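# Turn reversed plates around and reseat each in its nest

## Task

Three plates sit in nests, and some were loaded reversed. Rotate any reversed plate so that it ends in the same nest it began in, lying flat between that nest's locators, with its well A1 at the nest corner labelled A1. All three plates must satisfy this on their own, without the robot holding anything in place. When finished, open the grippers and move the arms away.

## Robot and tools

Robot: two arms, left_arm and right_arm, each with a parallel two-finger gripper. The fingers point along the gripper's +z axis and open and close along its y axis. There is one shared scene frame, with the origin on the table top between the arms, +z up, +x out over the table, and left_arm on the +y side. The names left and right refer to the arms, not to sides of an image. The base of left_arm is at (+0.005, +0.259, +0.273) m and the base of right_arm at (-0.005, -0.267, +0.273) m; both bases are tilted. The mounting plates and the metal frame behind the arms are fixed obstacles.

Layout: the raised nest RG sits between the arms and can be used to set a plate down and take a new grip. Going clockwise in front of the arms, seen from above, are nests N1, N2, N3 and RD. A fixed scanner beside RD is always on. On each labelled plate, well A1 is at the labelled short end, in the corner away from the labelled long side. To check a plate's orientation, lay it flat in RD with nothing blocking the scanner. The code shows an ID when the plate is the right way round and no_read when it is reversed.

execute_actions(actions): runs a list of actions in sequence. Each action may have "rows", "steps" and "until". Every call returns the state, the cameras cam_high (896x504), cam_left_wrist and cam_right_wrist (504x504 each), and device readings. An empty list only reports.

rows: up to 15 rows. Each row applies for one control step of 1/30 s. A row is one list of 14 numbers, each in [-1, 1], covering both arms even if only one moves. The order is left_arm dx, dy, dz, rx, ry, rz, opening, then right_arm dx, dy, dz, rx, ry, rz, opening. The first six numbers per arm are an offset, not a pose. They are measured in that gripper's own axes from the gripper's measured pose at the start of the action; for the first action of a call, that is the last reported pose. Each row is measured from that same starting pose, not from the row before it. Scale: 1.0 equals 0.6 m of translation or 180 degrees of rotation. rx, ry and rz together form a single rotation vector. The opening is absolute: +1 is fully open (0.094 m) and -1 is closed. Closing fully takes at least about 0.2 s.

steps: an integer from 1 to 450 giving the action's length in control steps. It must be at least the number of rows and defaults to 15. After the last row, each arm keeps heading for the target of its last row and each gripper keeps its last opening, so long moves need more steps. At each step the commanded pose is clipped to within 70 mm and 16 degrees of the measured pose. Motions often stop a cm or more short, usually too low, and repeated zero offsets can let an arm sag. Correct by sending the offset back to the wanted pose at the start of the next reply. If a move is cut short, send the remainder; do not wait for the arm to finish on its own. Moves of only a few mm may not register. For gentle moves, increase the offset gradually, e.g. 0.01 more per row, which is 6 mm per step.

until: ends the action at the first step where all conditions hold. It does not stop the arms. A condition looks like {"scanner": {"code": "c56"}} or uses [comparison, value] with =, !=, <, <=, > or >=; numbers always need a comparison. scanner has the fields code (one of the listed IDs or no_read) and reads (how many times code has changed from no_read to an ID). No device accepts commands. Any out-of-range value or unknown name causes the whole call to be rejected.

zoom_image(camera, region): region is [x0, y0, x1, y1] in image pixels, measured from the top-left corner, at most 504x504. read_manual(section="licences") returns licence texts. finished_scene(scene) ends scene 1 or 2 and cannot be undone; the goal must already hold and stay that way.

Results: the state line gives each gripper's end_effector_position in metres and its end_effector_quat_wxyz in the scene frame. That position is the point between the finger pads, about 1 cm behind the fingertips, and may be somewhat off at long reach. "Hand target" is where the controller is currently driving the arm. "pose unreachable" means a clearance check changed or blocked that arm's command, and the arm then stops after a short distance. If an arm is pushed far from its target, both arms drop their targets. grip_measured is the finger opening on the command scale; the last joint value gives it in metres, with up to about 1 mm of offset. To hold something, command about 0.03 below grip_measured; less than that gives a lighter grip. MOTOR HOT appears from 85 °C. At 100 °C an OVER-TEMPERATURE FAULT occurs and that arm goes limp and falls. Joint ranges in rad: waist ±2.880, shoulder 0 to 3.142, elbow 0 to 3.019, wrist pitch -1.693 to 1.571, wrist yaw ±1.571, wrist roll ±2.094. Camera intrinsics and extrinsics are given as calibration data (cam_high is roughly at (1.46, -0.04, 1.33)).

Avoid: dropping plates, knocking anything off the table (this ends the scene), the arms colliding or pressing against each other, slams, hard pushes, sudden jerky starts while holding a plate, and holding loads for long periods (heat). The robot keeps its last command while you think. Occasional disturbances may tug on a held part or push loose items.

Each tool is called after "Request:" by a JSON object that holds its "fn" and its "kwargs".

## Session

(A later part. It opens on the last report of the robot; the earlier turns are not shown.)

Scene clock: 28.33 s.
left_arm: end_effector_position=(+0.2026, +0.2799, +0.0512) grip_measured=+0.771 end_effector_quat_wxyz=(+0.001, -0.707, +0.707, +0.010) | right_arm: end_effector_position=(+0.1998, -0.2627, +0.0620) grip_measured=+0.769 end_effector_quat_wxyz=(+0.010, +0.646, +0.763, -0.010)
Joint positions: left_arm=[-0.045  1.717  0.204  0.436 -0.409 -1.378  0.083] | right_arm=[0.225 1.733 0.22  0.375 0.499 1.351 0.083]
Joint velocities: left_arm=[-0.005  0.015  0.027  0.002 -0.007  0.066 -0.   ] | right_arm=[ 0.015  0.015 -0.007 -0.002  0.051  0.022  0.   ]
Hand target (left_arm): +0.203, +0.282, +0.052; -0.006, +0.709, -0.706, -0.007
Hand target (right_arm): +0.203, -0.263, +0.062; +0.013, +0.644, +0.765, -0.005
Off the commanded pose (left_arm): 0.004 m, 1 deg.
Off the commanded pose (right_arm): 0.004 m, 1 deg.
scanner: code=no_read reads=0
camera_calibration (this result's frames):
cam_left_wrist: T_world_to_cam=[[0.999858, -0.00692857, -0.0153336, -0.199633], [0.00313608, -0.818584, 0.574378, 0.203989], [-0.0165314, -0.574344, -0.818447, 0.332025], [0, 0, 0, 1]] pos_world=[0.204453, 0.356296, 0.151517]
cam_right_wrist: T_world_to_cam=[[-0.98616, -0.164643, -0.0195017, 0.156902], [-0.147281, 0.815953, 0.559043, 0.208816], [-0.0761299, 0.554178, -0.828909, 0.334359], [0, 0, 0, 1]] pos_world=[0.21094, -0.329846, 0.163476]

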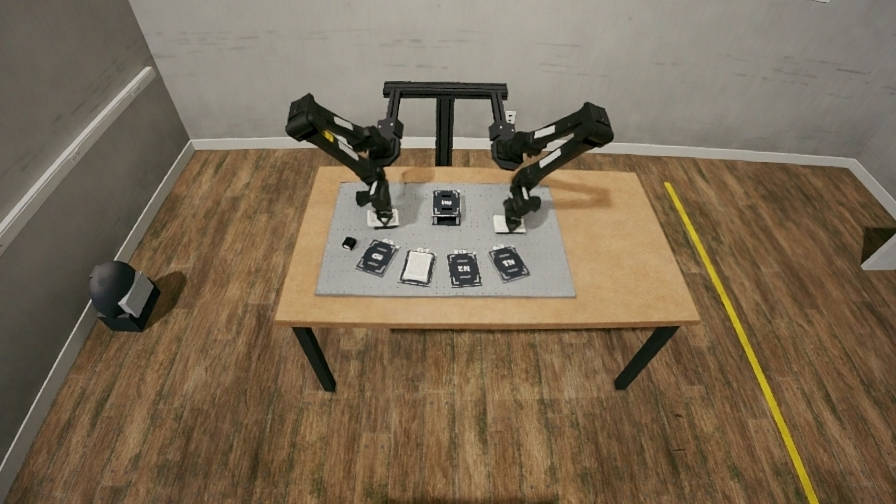

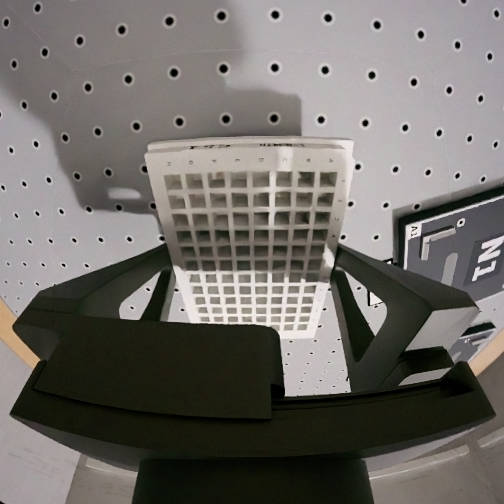

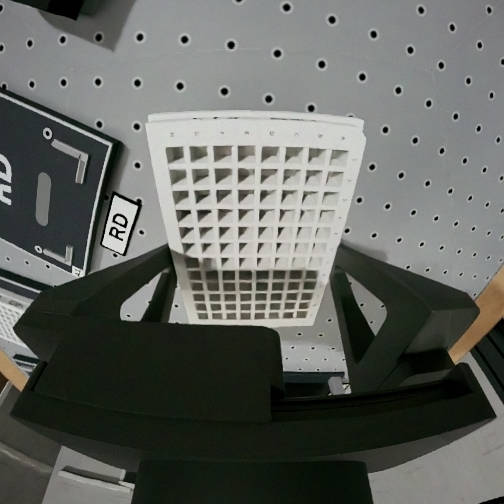

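Lower slowly.

Request:
{"fn": "execute_actions", "kwargs": {"actions": [{"rows":[[0,0,0.008,0,0,0,0.73,0,0,0.01,0,0,0,0.73],[0,0,0.016,0,0,0,0.73,0,0,0.02,0,0,0,0.73],[0,0,0.024,0,0,0,0.73,0,0,0.03,0,0,0,0.73],[0,0,0.03,0,0,0,0.73,0,0,0.04,0,0,0,0.73],[0,0,0.035,0,0,0,0.73,0,0,0.047,0,0,0,0.73],[0,0,0.04,0,0,0,0.73,0,0,0.053,0,0,0,0.73]],"steps":30}]}}

Scene clock: 29.70 s.
left_arm: end_effector_position=(+0.2023, +0.2778, +0.0271) grip_measured=+0.771 end_effector_quat_wxyz=(-0.003, -0.706, +0.708, +0.011) | right_arm: end_effector_position=(+0.1986, -0.2631, +0.0288) grip_measured=+0.769 end_effector_quat_wxyz=(+0.009, +0.648, +0.762, -0.013)
Joint positions: left_arm=[-0.01   1.851  0.243  0.534 -0.391 -1.345  0.083] | right_arm=[0.156 1.911 0.264 0.534 0.474 1.288 0.083]
Joint velocities: left_arm=[-0.015 -0.005 -0.012 -0.012 -0.051  0.051 -0.001] | right_arm=[-0.005 -0.015  0.022 -0.007  0.022 -0.037  0.001]
Hand target (left_arm): +0.203, +0.280, +0.027; -0.001, +0.707, -0.707, -0.010
Hand target (right_arm): +0.199, -0.264, +0.029; +0.011, +0.646, +0.764, -0.011
Off the commanded pose (left_arm): 0.002 m, 1 deg.
Off the commanded pose (right_arm): 0.002 m, 0 deg.
scanner: code=no_read reads=0
camera_calibration (this result's frames):
cam_left_wrist: T_world_to_cam=[[0.999684, -0.00962555, -0.0232295, -0.198671], [0.00553318, -0.816973, 0.576649, 0.215116], [-0.0245284, -0.576595, -0.816662, 0.313318], [0, 0, 0, 1]] pos_world=[0.205103, 0.354489, 0.127213]
cam_right_wrist: T_world_to_cam=[[-0.987007, -0.160159, -0.0128933, 0.156206], [-0.140119, 0.818677, 0.556897, 0.226885], [-0.0786365, 0.551468, -0.830481, 0.306798], [0, 0, 0, 1]] pos_world=[0.210093, -0.329917, 0.130452]

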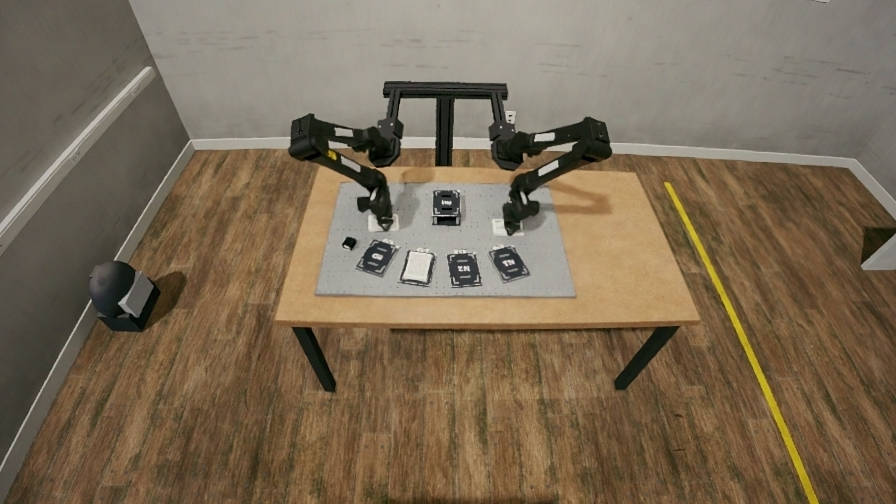

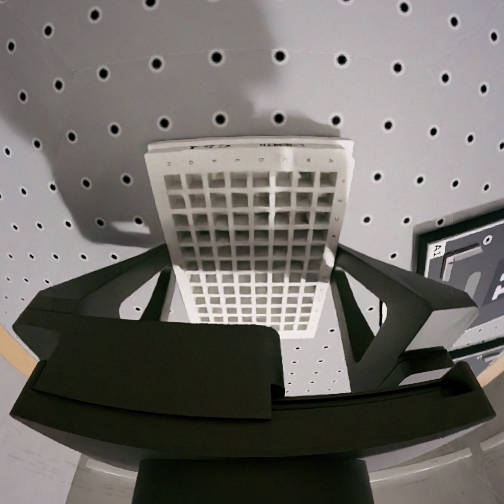

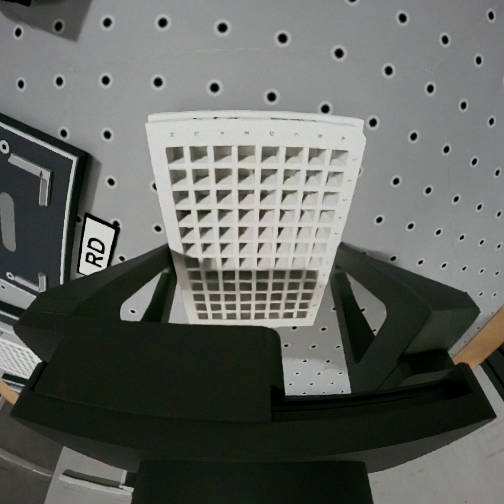

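Request:
{"fn": "execute_actions", "kwargs": {"actions": [{"rows":[[0,0,0.006,0,0,0,0.73,0,0,0.006,0,0,0,0.73],[0,0,0.010,0,0,0,0.73,0,0,0.010,0,0,0,0.73],[0,0,0.014,0,0,0,0.73,0,0,0.014,0,0,0,0.73],[0,0,0.018,0,0,0,0.73,0,0,0.018,0,0,0,0.73]],"steps":25}]}}

Scene clock: 30.80 s.
left_arm: end_effector_position=(+0.2048, +0.2766, +0.0225) grip_measured=+0.771 end_effector_quat_wxyz=(-0.000, -0.707, +0.708, +0.008) | right_arm: end_effector_position=(+0.2001, -0.2622, +0.0216) grip_measured=+0.769 end_effector_quat_wxyz=(+0.010, +0.650, +0.760, -0.011)
Joint positions: left_arm=[-0.008  1.876  0.252  0.559 -0.387 -1.34   0.083] | right_arm=[0.145 1.946 0.276 0.568 0.469 1.282 0.083]
Joint velocities: left_arm=[ 0.005 -0.024  0.007 -0.002 -0.007 -0.051  0.   ] | right_arm=[-0.034 -0.005  0.002 -0.002  0.007 -0.066 -0.001]
Hand target (left_arm): +0.202, +0.278, +0.017; +0.003, +0.707, -0.708, -0.012
Hand target (right_arm): +0.198, -0.264, +0.018; +0.009, +0.647, +0.762, -0.013
Off the commanded pose (left_arm): 0.007 m, 0 deg.
Off the commanded pose (right_arm): 0.004 m, 0 deg.
scanner: code=no_read reads=0
camera_calibration (this result's frames):
cam_left_wrist: T_world_to_cam=[[0.999836, -0.0094966, -0.01544, -0.201502], [0.00116344, -0.816404, 0.57748, 0.217505], [-0.0180894, -0.577403, -0.816259, 0.30776], [0, 0, 0, 1]] pos_world=[0.206783, 0.35336, 0.122496]
cam_right_wrist: T_world_to_cam=[[-0.987945, -0.15378, -0.0177654, 0.15963], [-0.137565, 0.819504, 0.556318, 0.230102], [-0.0709919, 0.552056, -0.83078, 0.299116], [0, 0, 0, 1]] pos_world=[0.210594, -0.32915, 0.123325]

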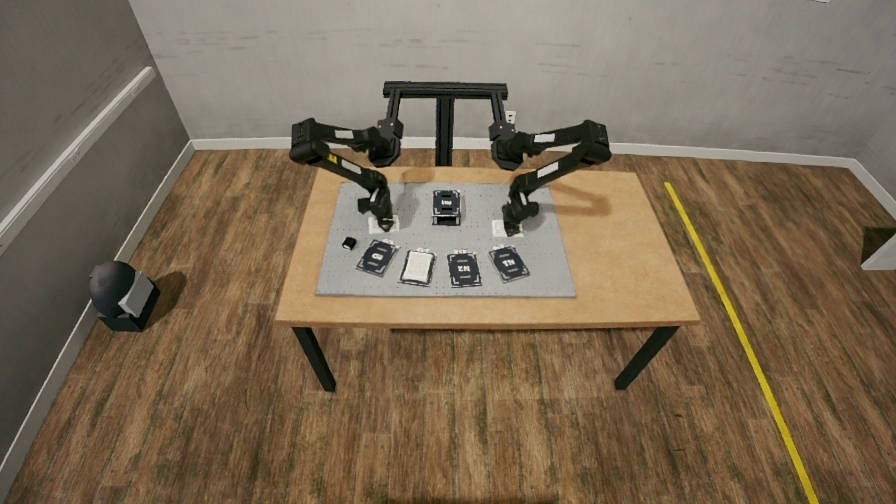

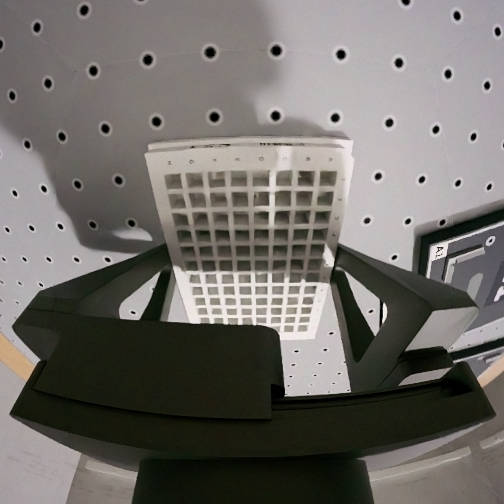

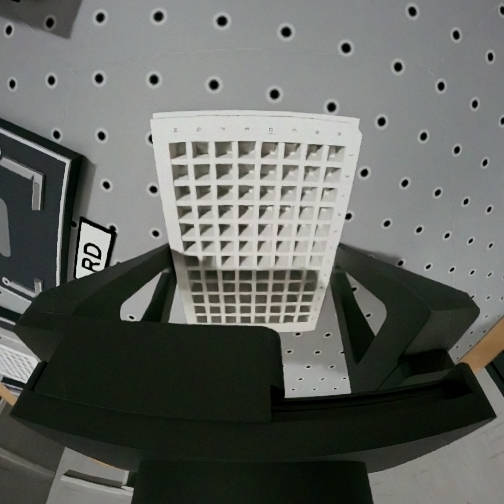

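Request:
{"fn": "execute_actions", "kwargs": {"actions": [{"rows":[[0,0,0,0,0,0,1,0,0,0,0,0,0,1]],"steps":10},{"rows":[[0.016,0,-0.07,0,0,0,1,0,0,-0.07,0,0,0,1]],"steps":20},{"rows":[[0,0,0,0,0,0.5,1,0,0,0,0,0,-0.5,1]],"steps":40},{"rows":[[0,0,0,0,0,0.5,1,0,0,0,0,0,-0.5,1]],"steps":45}]}}

Scene clock: 34.97 s.
left_arm: end_effector_position=(+0.2131, +0.2616, +0.0587) grip_measured=+1.000 end_effector_quat_wxyz=(-0.006, +0.694, +0.720, +0.002) | right_arm: end_effector_position=(+0.2121, -0.2541, +0.0600) grip_measured=+1.000 end_effector_quat_wxyz=(+0.010, +0.743, -0.669, +0.011)
Joint positions: left_arm=[-0.145  1.698  0.225  0.361 -0.45   1.635  0.094] | right_arm=[ 0.261  1.742  0.259  0.327  0.517 -1.692  0.094]
Joint velocities: left_arm=[-0.005  0.005 -0.007 -0.007 -0.022  0.037  0.   ] | right_arm=[-0.005  0.005 -0.007  0.022  0.037 -0.066  0.   ]
Hand target (left_arm): +0.213, +0.265, +0.060; -0.005, +0.696, +0.718, +0.005
Hand target (right_arm): +0.212, -0.257, +0.062; +0.008, +0.747, -0.665, +0.014
Off the commanded pose (left_arm): 0.004 m, 0 deg.
Off the commanded pose (right_arm): 0.004 m, 1 deg.
scanner: code=no_read reads=0
camera_calibration (this result's frames):
cam_left_wrist: T_world_to_cam=[[-0.999623, -0.0273814, 0.00193074, 0.220296], [-0.0208283, 0.802438, 0.596371, -0.235551], [-0.0178788, 0.596106, -0.802706, 0.021064], [0, 0, 0, 1]] pos_world=[0.215683, 0.182491, 0.156959]
cam_right_wrist: T_world_to_cam=[[0.994472, 0.10272, -0.0217661, -0.181636], [0.0948289, -0.789615, 0.60623, -0.257405], [0.0450853, -0.604943, -0.794991, 0.00664444], [0, 0, 0, 1]] pos_world=[0.204742, -0.180574, 0.157376]

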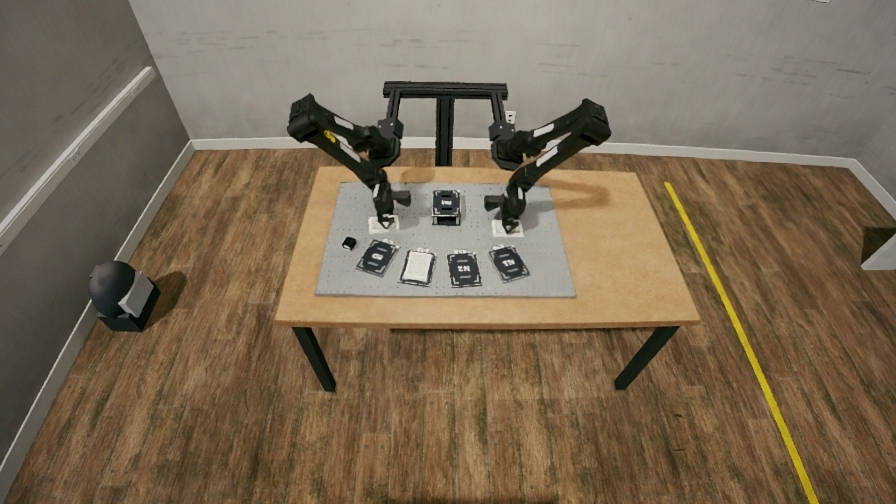

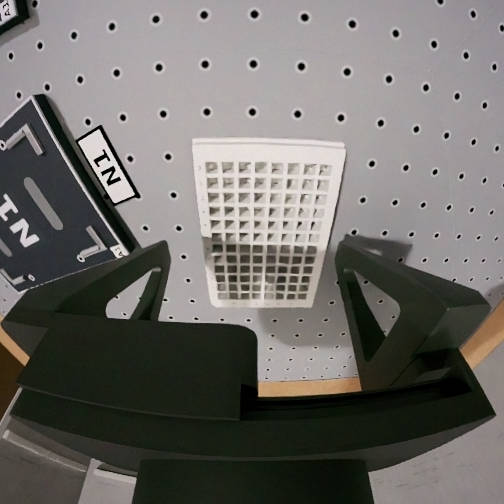

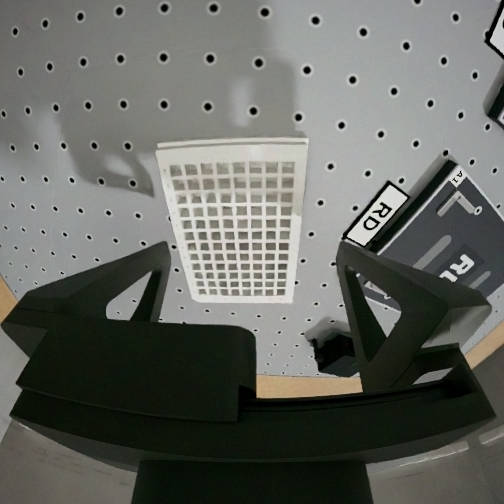

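Request:
{"fn": "execute_actions", "kwargs": {"actions": [{"rows":[[0.008,-0.014,0.03,0,0,0.012,1,0.012,0.021,0.033,0,0,-0.016,1]],"steps":25}]}}

Scene clock: 36.10 s.
left_arm: end_effector_position=(+0.2048, +0.2645, +0.0405) grip_measured=+1.000 end_effector_quat_wxyz=(-0.008, +0.708, +0.706, -0.000) | right_arm: end_effector_position=(+0.2049, -0.2632, +0.0387) grip_measured=+1.000 end_effector_quat_wxyz=(+0.011, +0.756, -0.654, +0.015)
Joint positions: left_arm=[-0.092  1.809  0.231  0.48  -0.426  1.723  0.094] | right_arm=[ 0.18   1.853  0.258  0.485  0.489 -1.817  0.094]
Joint velocities: left_arm=[-0.005  0.005  0.012  0.012  0.051 -0.007  0.   ] | right_arm=[-0.005  0.005  0.007 -0.002 -0.037 -0.125  0.   ]
Hand target (left_arm): +0.204, +0.266, +0.041; -0.006, +0.708, +0.706, +0.002
Hand target (right_arm): +0.200, -0.264, +0.040; +0.012, +0.760, -0.650, +0.012
Off the commanded pose (left_arm): 0.002 m, 0 deg.
Off the commanded pose (right_arm): 0.005 m, 1 deg.
scanner: code=no_read reads=0
camera_calibration (this result's frames):
cam_left_wrist: T_world_to_cam=[[-0.999897, 0.011145, 0.00908271, 0.201754], [0.0143621, 0.803275, 0.595436, -0.234553], [-0.000659794, 0.595505, -0.803352, 0.00121401], [0, 0, 0, 1]] pos_world=[0.205102, 0.185439, 0.138804]
cam_right_wrist: T_world_to_cam=[[0.98969, 0.141866, -0.0197105, -0.1628], [0.124227, -0.781727, 0.611122, -0.255134], [0.0712891, -0.60727, -0.791291, -0.0216242], [0, 0, 0, 1]] pos_world=[0.194358, -0.189481, 0.135598]

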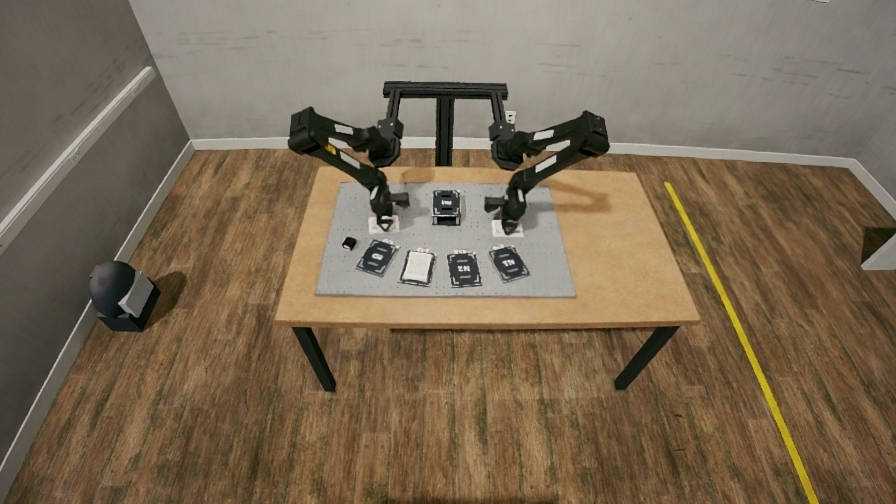

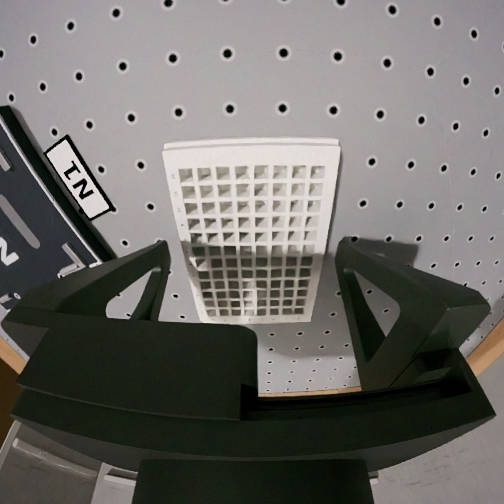

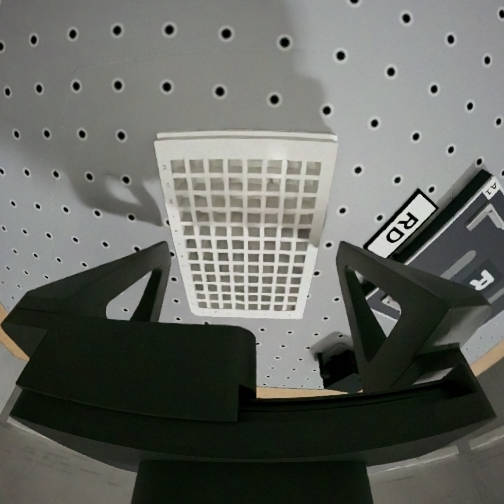

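Request:
{"fn": "execute_actions", "kwargs": {"actions": [{"rows":[[0,0,0.029,0,-0.004,0,1,0,0.012,0.026,0,-0.01,-0.004,1]],"steps":25},{"rows":[[0,0,0,0,0,0,0.85,0,0,0,0,0,0,0.85],[0,0,0,0,0,0,0.8,0,0,0,0,0,0,0.8],[0,0,0,0,0,0,0.76,0,0,0,0,0,0,0.76],[0,0,0,0,0,0,0.73,0,0,0,0,0,0,0.73]],"steps":15}]}}

Scene clock: 37.80 s.
left_arm: end_effector_position=(+0.2050, +0.2627, +0.0232) grip_measured=+0.768 end_effector_quat_wxyz=(-0.005, +0.709, +0.706, -0.008) | right_arm: end_effector_position=(+0.1979, -0.2648, +0.0234) grip_measured=+0.758 end_effector_quat_wxyz=(+0.003, +0.758, -0.652, +0.003)
Joint positions: left_arm=[-0.058  1.891  0.261  0.537 -0.398  1.753  0.083] | right_arm=[ 0.121  1.929  0.265  0.568  0.436 -1.877  0.083]
Joint velocities: left_arm=[ 0.005 -0.024 -0.012 -0.007 -0.022 -0.007 -0.   ] | right_arm=[-0.015 -0.015 -0.002 -0.002  0.037  0.022 -0.   ]
Hand target (left_arm): +0.205, +0.263, +0.023; -0.005, +0.709, +0.706, -0.008
Hand target (right_arm): +0.198, -0.265, +0.023; +0.003, +0.758, -0.652, +0.003
Off the commanded pose (left_arm): 0.000 m, 0 deg.
Off the commanded pose (right_arm): 0.000 m, 0 deg.
scanner: code=no_read reads=0
camera_calibration (this result's frames):
cam_left_wrist: T_world_to_cam=[[-0.999806, 0.0124078, 0.0153292, 0.201609], [0.0190258, 0.811471, 0.584083, -0.225742], [-0.00519198, 0.584261, -0.811549, -0.00755072], [0, 0, 0, 1]] pos_world=[0.205826, 0.185093, 0.122634]
cam_right_wrist: T_world_to_cam=[[0.988677, 0.148352, -0.0225483, -0.153968], [0.133075, -0.797403, 0.588591, -0.251548], [0.0693387, -0.584927, -0.808117, -0.027487], [0, 0, 0, 1]] pos_world=[0.187605, -0.193821, 0.122374]

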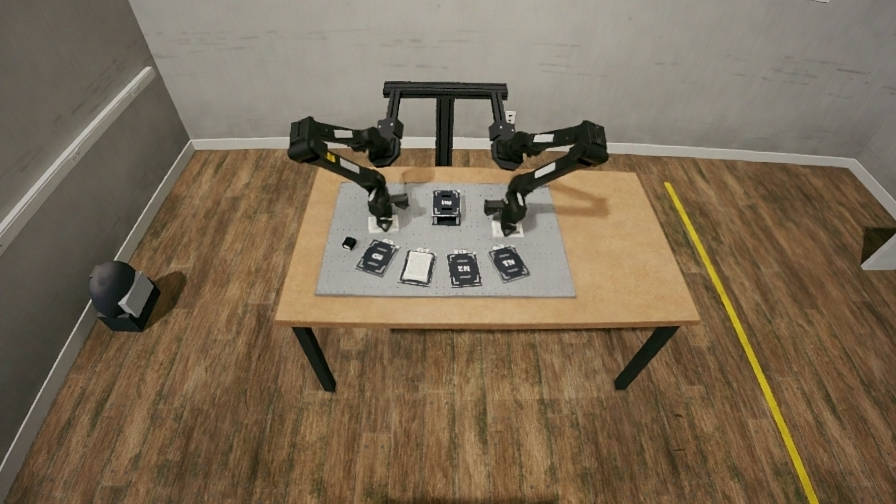

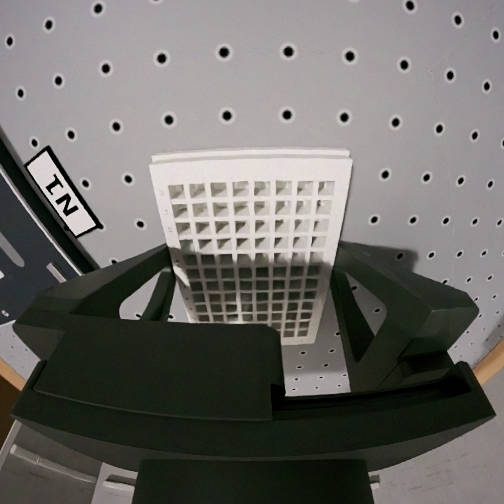

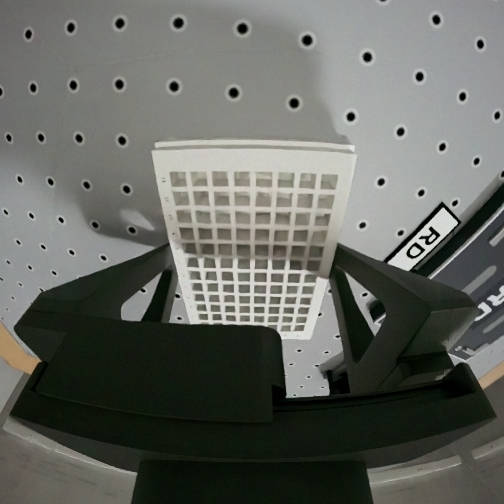

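Request:
{"fn": "execute_actions", "kwargs": {"actions": [{"rows":[[0,0,0,0,0,0,0.9,0,0,0,0,0,0,0.9]],"steps":8},{"rows":[[0.005,0,0.01,0,0,0,0.9,0.005,0,0.012,0,0,0,0.9]],"steps":20},{"rows":[[0,0,0,0,0,0,0.8,0,0,0,0,0,0,0.8],[0,0,0,0,0,0,0.76,0,0,0,0,0,0,0.76],[0,0,0,0,0,0,0.73,0,0,0,0,0,0,0.73]],"steps":15}]}}

Scene clock: 39.67 s.
left_arm: end_effector_position=(+0.2064, +0.2628, +0.0226) grip_measured=+0.775 end_effector_quat_wxyz=(-0.002, +0.710, +0.704, -0.007) | right_arm: end_effector_position=(+0.1996, -0.2654, +0.0210) grip_measured=+0.775 end_effector_quat_wxyz=(-0.000, +0.757, -0.653, +0.004)
Joint positions: left_arm=[-0.053  1.892  0.262  0.544 -0.39   1.764  0.083] | right_arm=[ 0.112  1.937  0.268  0.583  0.427 -1.886  0.083]
Joint velocities: left_arm=[-0.024 -0.005 -0.022 -0.022 -0.007 -0.007 -0.001] | right_arm=[-0.005 -0.005 -0.012  0.002 -0.11  -0.007 -0.   ]
Hand target (left_arm): +0.206, +0.263, +0.022; -0.002, +0.710, +0.704, -0.008
Hand target (right_arm): +0.199, -0.266, +0.021; +0.000, +0.757, -0.653, +0.004
Off the commanded pose (left_arm): 0.001 m, 0 deg.
Off the commanded pose (right_arm): 0.000 m, 0 deg.
scanner: code=no_read reads=0
camera_calibration (this result's frames):
cam_left_wrist: T_world_to_cam=[[-0.999799, 0.0175015, 0.00979533, 0.201789], [0.0199366, 0.813981, 0.58055, -0.226214], [0.0021873, 0.580628, -0.814166, -0.00861308], [0, 0, 0, 1]] pos_world=[0.206277, 0.185603, 0.12234]
cam_right_wrist: T_world_to_cam=[[0.989209, 0.145615, -0.0161976, -0.156492], [0.12737, -0.800049, 0.586258, -0.250356], [0.0724093, -0.581994, -0.809963, -0.0297175], [0, 0, 0, 1]] pos_world=[0.188842, -0.194805, 0.120168]

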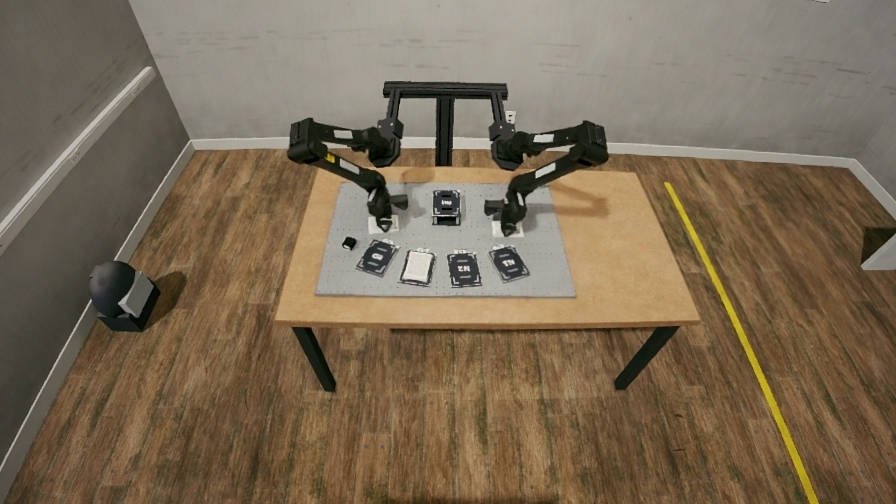

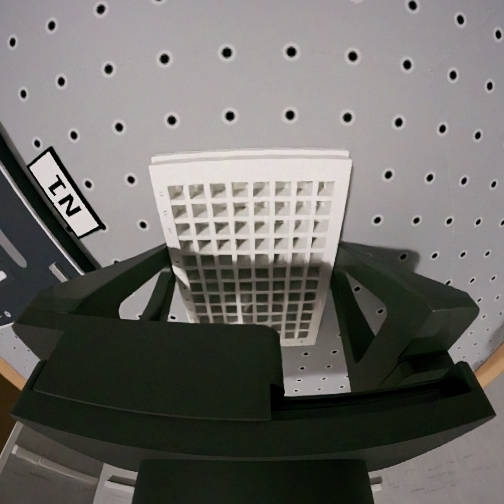

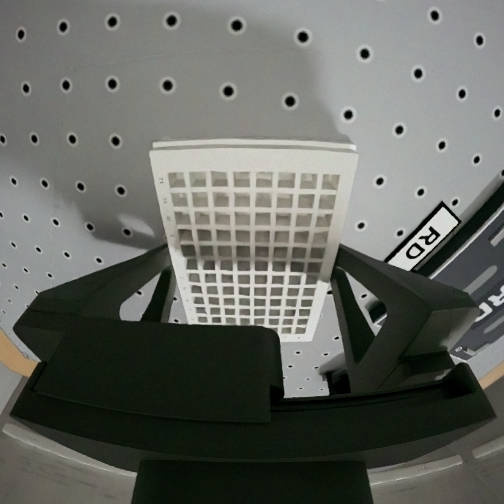

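Request:
{"fn": "execute_actions", "kwargs": {"actions": [{"rows":[[0,0,-0.01,0,0,0,0.73,0,0,-0.01,0,0,0,0.73],[0,0,-0.02,0,0,0,0.73,0,0,-0.02,0,0,0,0.73],[0,0,-0.03,0,0,0,0.73,0,0,-0.03,0,0,0,0.73],[0,0,-0.04,0,0,0,0.73,0,0,-0.04,0,0,0,0.73],[0,0,-0.05,0,0,0,0.73,0,0,-0.05,0,0,0,0.73],[0,0,-0.06,0,0,0,0.73,0,0,-0.06,0,0,0,0.73],[0,0,-0.07,0,0,0,0.73,0,0,-0.075,0,0,0,0.73],[0,0,-0.08,0,0,0,0.73,0,0,-0.09,0,0,0,0.73],[0,0,-0.09,0,0,0,0.73,0,0,-0.105,0,0,0,0.73],[0,0,-0.10,0,0,0,0.73,0,0,-0.12,0,0,0,0.73],[0,0,-0.11,0,0,0,0.73,0,0,-0.135,0,0,0,0.73]],"steps":25},
{"rows":[[0,0,0,0,0,-0.04,0.73,0,0,0,0,0,0.04,0.73],[0,0,0,0,0,-0.08,0.73,0,0,0,0,0,0.08,0.73],[0,0,0,0,0,-0.12,0.73,0,0,0,0,0,0.12,0.73],[0,0,0,0,0,-0.609,0.73,0,0,0,0,0,0.508,0.73]],"steps":55}]}}

Scene clock: 46.17 s.
left_arm: end_effector_position=(+0.2125, +0.2703, +0.0870) grip_measured=+0.775 end_effector_quat_wxyz=(+0.004, -0.170, +0.985, -0.001) | right_arm: end_effector_position=(+0.2033, -0.2676, +0.1047) grip_measured=+0.775 end_effector_quat_wxyz=(+0.010, -0.064, +0.998, +0.001)
Joint positions: left_arm=[-0.155  1.499  0.184  0.213 -0.441 -0.246  0.083] | right_arm=[ 0.281  1.438  0.179  0.113  0.493 -0.133  0.083]
Joint velocities: left_arm=[-0.005 -0.005  0.017 -0.007 -0.022 -0.081  0.   ] | right_arm=[-0.005 -0.005 -0.002 -0.002 -0.007 -0.022  0.   ]
Hand target (left_arm): +0.211, +0.267, +0.087; -0.002, -0.168, +0.986, -0.002
Hand target (right_arm): +0.202, -0.265, +0.104; +0.006, -0.064, +0.998, +0.001
Off the commanded pose (left_arm): 0.004 m, 1 deg.
Off the commanded pose (right_arm): 0.003 m, 1 deg.
scanner: code=no_read reads=0
camera_calibration (this result's frames):
cam_left_wrist: T_world_to_cam=[[0.326685, -0.945133, -0.0000312252, 0.186333], [-0.769313, -0.265932, 0.580894, 0.189794], [-0.54903, -0.189745, -0.81398, 0.364831], [0, 0, 0, 1]] pos_world=[0.285442, 0.295806, 0.18672]
cam_right_wrist: T_world_to_cam=[[0.127344, -0.991625, -0.0215193, -0.287039], [-0.817052, -0.117176, 0.564532, 0.0753628], [-0.562325, -0.0543075, -0.825131, 0.308362], [0, 0, 0, 1]] pos_world=[0.271528, -0.259058, 0.205717]

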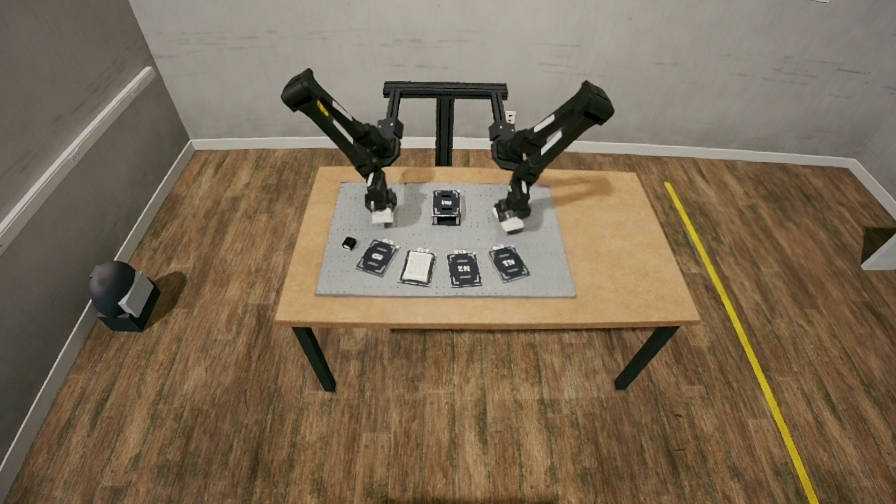

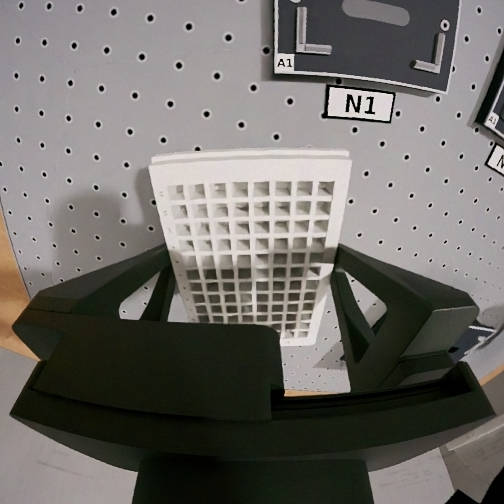

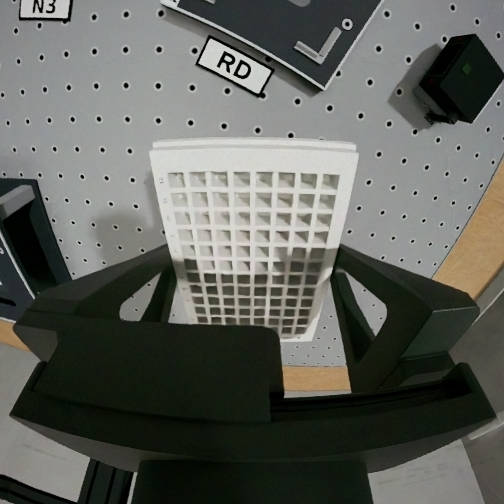

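Request:
{"fn": "execute_actions", "kwargs": {"actions": [{"rows":[[-0.02,-0.008,0,0,0,0,0.73,-0.03,0.01,0,0,0,0,0.73],[-0.04,-0.016,0,0,0,0,0.73,-0.07,0.02,0,0,0,0,0.73],[-0.06,-0.024,0,0,0,0,0.73,-0.11,0.03,0,0,0,0,0.73],[-0.08,-0.032,0,0,0,0,0.73,-0.15,0.04,0,0,0,0,0.73],[-0.10,-0.04,0,0,0,0,0.73,-0.19,0.05,0,0,0,0,0.73],[-0.12,-0.048,0,0,0,0,0.73,-0.23,0.06,0,0,0,0,0.73],[-0.14,-0.056,0,0,0,0,0.73,-0.27,0.07,0,0,0,0,0.73],[-0.16,-0.064,0,0,0,0,0.73,-0.30,0.08,0,0,0,0,0.73],[-0.18,-0.072,0,0,0,0,0.73,-0.33,0.10,0,0,0,0,0.73],[-0.20,-0.08,0,0,0,0,0.73,-0.35,0.12,0,0,0,0,0.73],[-0.22,-0.088,0.01,0,0,0,0.73,-0.37,0.14,0,0,0,0,0.73],[-0.24,-0.096,0.015,0,0,0,0.73,-0.38,0.15,0,0,0,0,0.73],[-0.26,-0.104,0.02,0,0,0,0.73,-0.39,0.16,0,0,0,0,0.73],[-0.28,-0.112,0.03,0,0,0,0.73,-0.39,0.16,0,0,0,0,0.73],[-0.307,-0.12,0.037,0,0,0,0.73,-0.39,0.16,0,0,0,0,0.73]],"steps":30},
{"rows":[[0,0,0,0,0,0,0.73,-0.01,0.03,0,0,0,0,0.73],[0,0,0,0,0,0,0.73,-0.02,0.06,0,0,0,0,0.73],[0,0,0,0,0,0,0.73,-0.03,0.09,0,0,0,0,0.73],[0,0,0,0,0,0,0.73,-0.04,0.12,0,0,0,0,0.73],[0,0,0,0,0,0,0.73,-0.05,0.15,0,0,0,0,0.73],[0,0,0,0,0,0,0.73,-0.06,0.18,0,0,0,0,0.73],[0,0,0,0,0,0,0.73,-0.07,0.21,0,0,0,0,0.73],[0,0,0,0,0,0,0.73,-0.08,0.24,0.01,0,0,0,0.73],[0,0,0,0,0,0,0.73,-0.09,0.27,0.02,0,0,0,0.73],[0,0,0,0,0,0,0.73,-0.10,0.30,0.03,0,0,0,0.73],[0,0,0,0,0,0,0.73,-0.10,0.33,0.03,0,0,0,0.73],[0,0,0,0,0,0,0.73,-0.10,0.348,0.03,0,0,0,0.73]],"steps":35}]}}

Scene clock: 49.23 s.
left_arm: end_effector_position=(+0.4140, +0.2645, +0.0711) grip_measured=+0.775 end_effector_quat_wxyz=(+0.011, -0.170, +0.985, -0.002) | right_arm: end_effector_position=(+0.4315, +0.0819, +0.0860) grip_measured=+0.775 end_effector_quat_wxyz=(-0.001, -0.091, +0.996, +0.010)
Joint positions: left_arm=[-0.195  1.616  0.727 -0.215 -0.459 -0.278  0.083] | right_arm=[ 0.838  2.254  1.359 -0.615  0.608  0.461  0.083]
Joint velocities: left_arm=[-0.005 -0.005 -0.017  0.007 -0.037 -0.007  0.001] | right_arm=[ 0.005 -0.015  0.002 -0.002 -0.066  0.037 -0.   ]
Hand target (left_arm): +0.414, +0.264, +0.071; +0.011, -0.170, +0.985, -0.002
Hand target (right_arm): +0.449, +0.079, +0.094; +0.007, -0.073, +0.997, +0.012
Off the commanded pose (left_arm): 0.000 m, 0 deg.
Off the commanded pose (right_arm): 0.021 m, 2 deg.
scanner: code=no_read reads=0
camera_calibration (this result's frames):
cam_left_wrist: T_world_to_cam=[[0.32655, -0.945174, 0.00343186, 0.114798], [-0.777387, -0.266512, 0.569773, 0.356746], [-0.53762, -0.188727, -0.821795, 0.456959], [0, 0, 0, 1]] pos_world=[0.485513, 0.289821, 0.171868]
cam_right_wrist: T_world_to_cam=[[0.180311, -0.982756, -0.0409814, 0.00815049], [-0.796082, -0.170278, 0.58074, 0.307255], [-0.577703, -0.0720893, -0.813057, 0.447265], [0, 0, 0, 1]] pos_world=[0.501516, 0.0925717, 0.185551]

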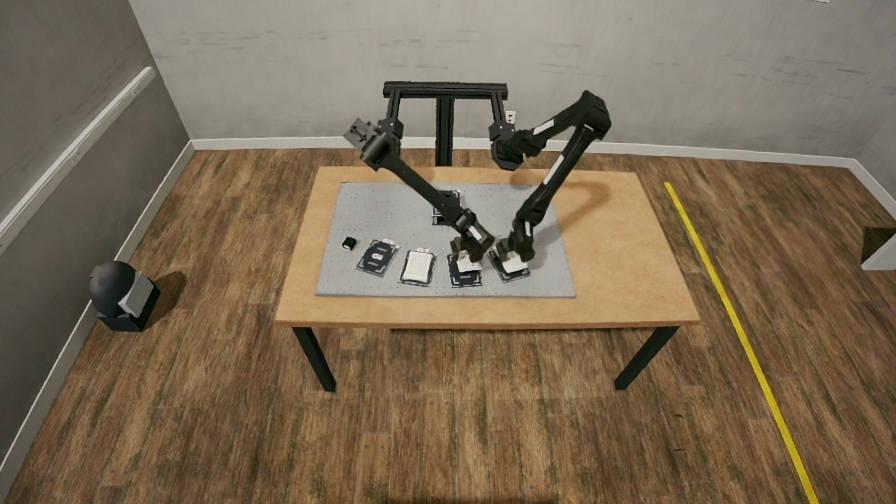

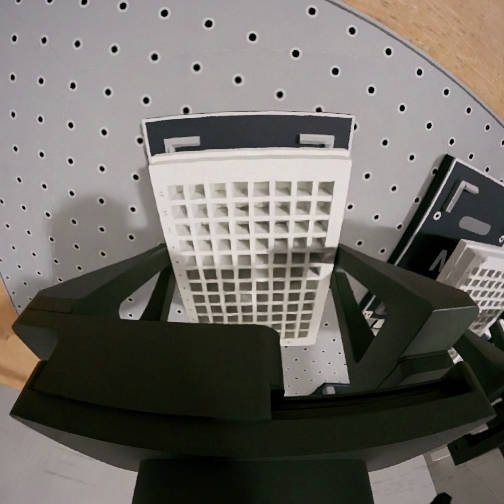

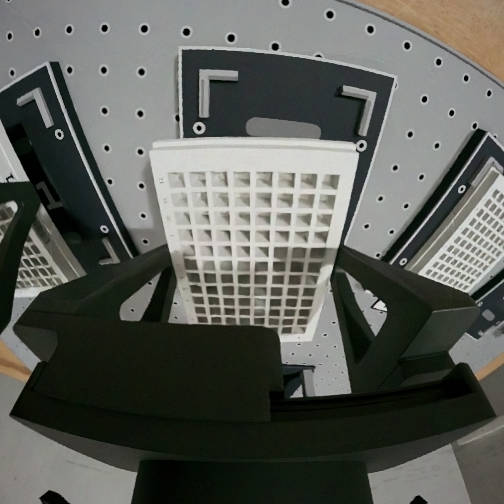

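Request:
{"fn": "execute_actions", "kwargs": {"actions": [{"rows":[[-0.003,0.002,0.01,0,0,0,0.73,-0.02,-0.01,0.0,0.006,0,0.01,0.73],[-0.006,0.003,0.02,0,0,0,0.73,-0.04,-0.02,0.01,0.006,0,0.02,0.73],[-0.008,0.003,0.03,0,0,0,0.73,-0.05,-0.023,0.02,0.006,0,0.02,0.73]],"steps":30}]}}

Scene clock: 52.63 s.
left_arm: end_effector_position=(+0.4086, +0.2646, +0.0543) grip_measured=+0.775 end_effector_quat_wxyz=(+0.000, -0.166, +0.986, -0.000) | right_arm: end_effector_position=(+0.4588, +0.0696, +0.0750) grip_measured=+0.775 end_effector_quat_wxyz=(-0.000, -0.064, +0.998, +0.002)
Joint positions: left_arm=[-0.174  1.664  0.735 -0.19  -0.45  -0.26   0.083] | right_arm=[ 0.793  2.267  1.41  -0.63   0.619  0.466  0.083]
Joint velocities: left_arm=[-0.005 -0.005 -0.007 -0.002 -0.022  0.022  0.001] | right_arm=[-0.005 -0.005  0.007  0.012  0.007 -0.037 -0.   ]
Hand target (left_arm): +0.418, +0.268, +0.053; +0.011, -0.170, +0.985, -0.001
Hand target (right_arm): +0.463, +0.073, +0.073; +0.000, -0.060, +0.998, -0.000
Off the commanded pose (left_arm): 0.010 m, 1 deg.
Off the commanded pose (right_arm): 0.007 m, 1 deg.
scanner: code=no_read reads=0
camera_calibration (this result's frames):
cam_left_wrist: T_world_to_cam=[[0.318811, -0.947815, -0.00233469, 0.120905], [-0.767234, -0.259515, 0.586519, 0.355196], [-0.556518, -0.185198, -0.809932, 0.446403], [0, 0, 0, 1]] pos_world=[0.482404, 0.289447, 0.153509]
cam_right_wrist: T_world_to_cam=[[0.126971, -0.991591, -0.0250034, 0.0145967], [-0.804981, -0.117739, 0.581501, 0.333648], [-0.579555, -0.0537067, -0.813162, 0.452809], [0, 0, 0, 1]] pos_world=[0.529155, 0.0780762, 0.174556]

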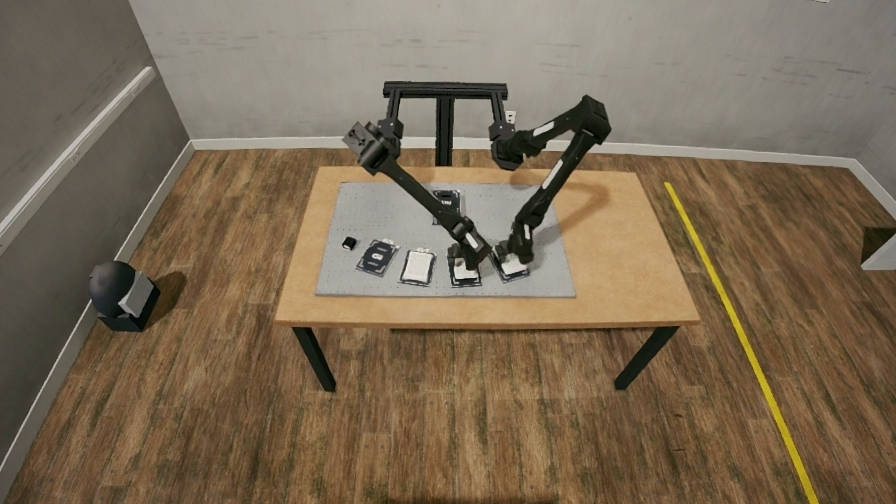

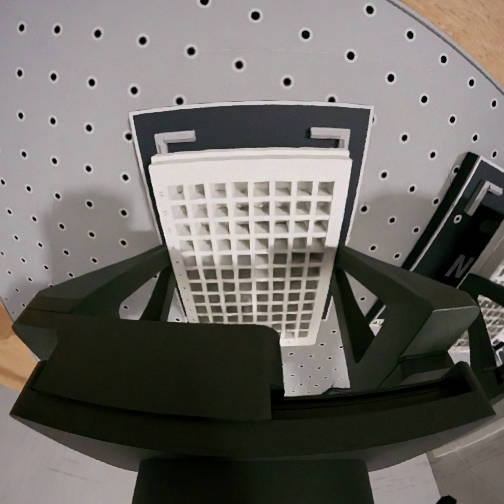

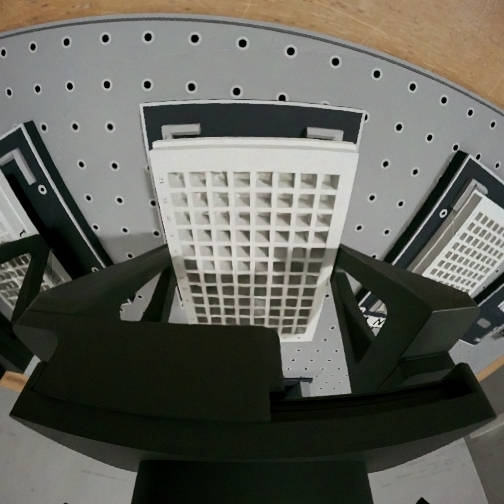

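Request:
{"fn": "execute_actions", "kwargs": {"actions": [{"rows":[[-0.015,0.002,0.006,0,0,0,0.73,-0.006,0,0.012,0,0,0.008,0.73],[-0.024,0.002,0.012,0,0,0,0.73,-0.01,0,0.025,0,0,0.008,0.73]],"steps":25}]}}

Scene clock: 53.77 s.
left_arm: end_effector_position=(+0.4225, +0.2681, +0.0511) grip_measured=+0.775 end_effector_quat_wxyz=(+0.007, -0.168, +0.986, -0.001) | right_arm: end_effector_position=(+0.4538, +0.0684, +0.0634) grip_measured=+0.775 end_effector_quat_wxyz=(-0.006, -0.064, +0.998, -0.002)
Joint positions: left_arm=[-0.165  1.676  0.766 -0.191 -0.445 -0.25   0.083] | right_arm=[ 0.784  2.286  1.41  -0.621  0.619  0.466  0.083]
Joint velocities: left_arm=[-0.015 -0.005  0.002  0.007 -0.051  0.051 -0.001] | right_arm=[ 0.005 -0.005 -0.002 -0.012  0.037 -0.081  0.   ]
Hand target (left_arm): +0.422, +0.270, +0.047; +0.000, -0.165, +0.986, -0.000
Hand target (right_arm): +0.465, +0.070, +0.060; +0.000, -0.052, +0.999, +0.001
Off the commanded pose (left_arm): 0.005 m, 1 deg.
Off the commanded pose (right_arm): 0.012 m, 2 deg.
scanner: code=no_read reads=0
camera_calibration (this result's frames):
cam_left_wrist: T_world_to_cam=[[0.324229, -0.945977, 0.00153116, 0.11683], [-0.773195, -0.264075, 0.576571, 0.372962], [-0.545019, -0.188125, -0.817046, 0.44848], [0, 0, 0, 1]] pos_world=[0.494923, 0.293378, 0.151211]
cam_right_wrist: T_world_to_cam=[[0.125111, -0.991974, -0.0183271, 0.0141171], [-0.798908, -0.11168, 0.590994, 0.332436], [-0.588297, -0.059298, -0.806468, 0.444386], [0, 0, 0, 1]] pos_world=[0.52525, 0.0774813, 0.162175]

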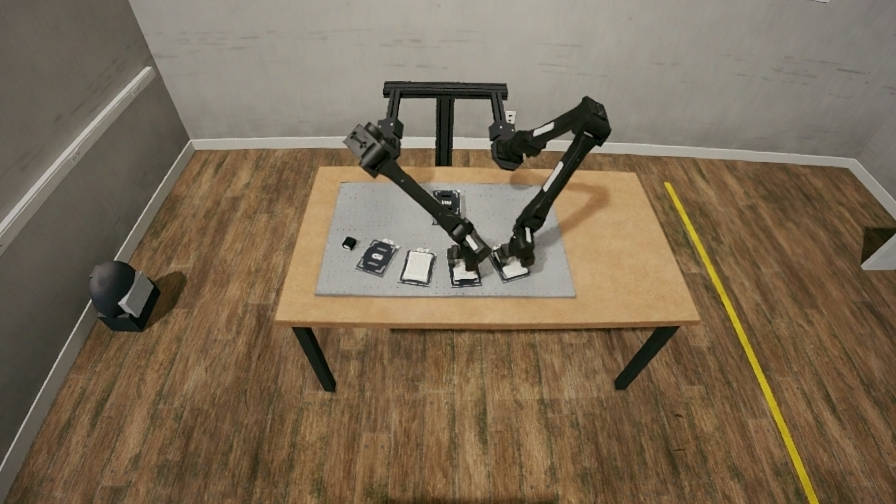

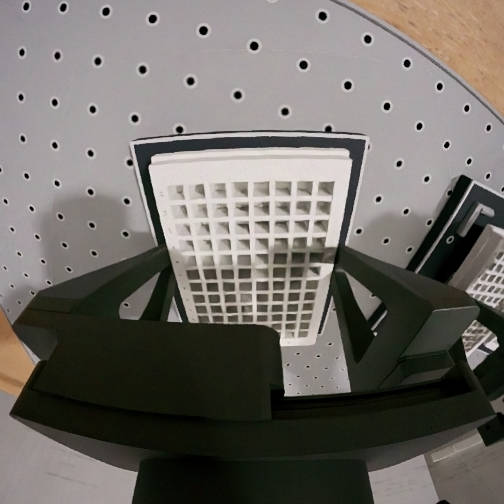

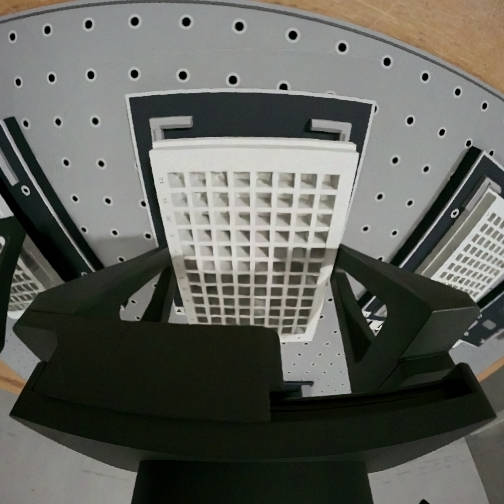

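Request:
{"fn": "execute_actions", "kwargs": {"actions": [{"rows":[[0.03,0.002,-0.003,0,0,0,0.73,-0.035,0.003,0,0,0,0.02,0.73],[0.03,0.002,-0.003,0,0,0,0.73,-0.035,0.003,0,0,0,0.02,0.73],[0.03,0.002,-0.003,0,0,0,0.73,-0.035,0.003,0,0,0,0.02,0.73],[0.011,0.002,-0.003,0,0,0,0.73,-0.017,0.003,0,0,0,0.008,0.73]],"steps":25}]}}

Scene clock: 55.17 s.
left_arm: end_effector_position=(+0.4082, +0.2663, +0.0493) grip_measured=+0.775 end_effector_quat_wxyz=(+0.000, -0.166, +0.986, -0.000) | right_arm: end_effector_position=(+0.4589, +0.0709, +0.0644) grip_measured=+0.775 end_effector_quat_wxyz=(-0.007, -0.057, +0.998, -0.003)
Joint positions: left_arm=[-0.165  1.676  0.736 -0.175 -0.446 -0.251  0.083] | right_arm=[ 0.784  2.293  1.433 -0.641  0.619  0.481  0.083]
Joint velocities: left_arm=[-0.024 -0.005  0.002 -0.017 -0.066 -0.007 -0.001] | right_arm=[-0.005 -0.024 -0.007  0.027  0.066 -0.081 -0.   ]
Hand target (left_arm): +0.416, +0.267, +0.053; +0.007, -0.168, +0.986, -0.001
Hand target (right_arm): +0.464, +0.071, +0.063; -0.006, -0.051, +0.999, -0.002
Off the commanded pose (left_arm): 0.008 m, 1 deg.
Off the commanded pose (right_arm): 0.005 m, 1 deg.
scanner: code=no_read reads=0
camera_calibration (this result's frames):
cam_left_wrist: T_world_to_cam=[[0.318975, -0.94776, -0.00258954, 0.122564], [-0.767413, -0.25988, 0.586122, 0.358507], [-0.556176, -0.184971, -0.810218, 0.442295], [0, 0, 0, 1]] pos_world=[0.482022, 0.291142, 0.148544]
cam_right_wrist: T_world_to_cam=[[0.11196, -0.993574, -0.0165899, 0.0220366], [-0.798672, -0.0999062, 0.593415, 0.335108], [-0.591259, -0.053189, -0.804726, 0.449149], [0, 0, 0, 1]] pos_world=[0.530738, 0.0792642, 0.162949]

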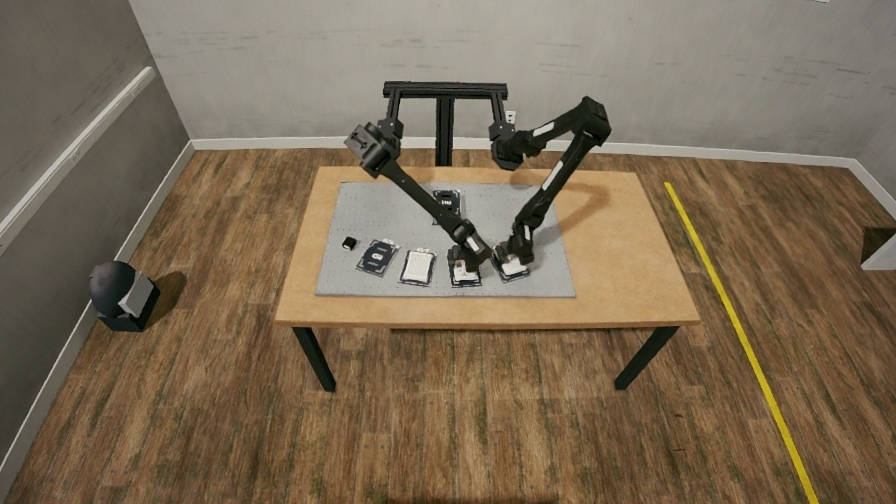

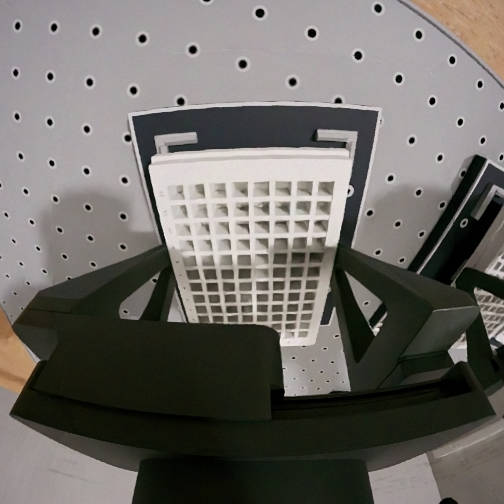

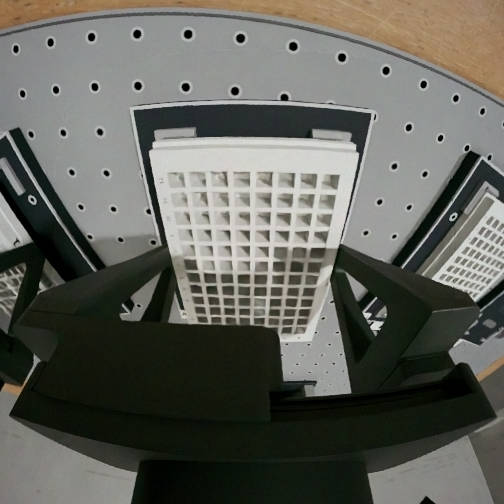

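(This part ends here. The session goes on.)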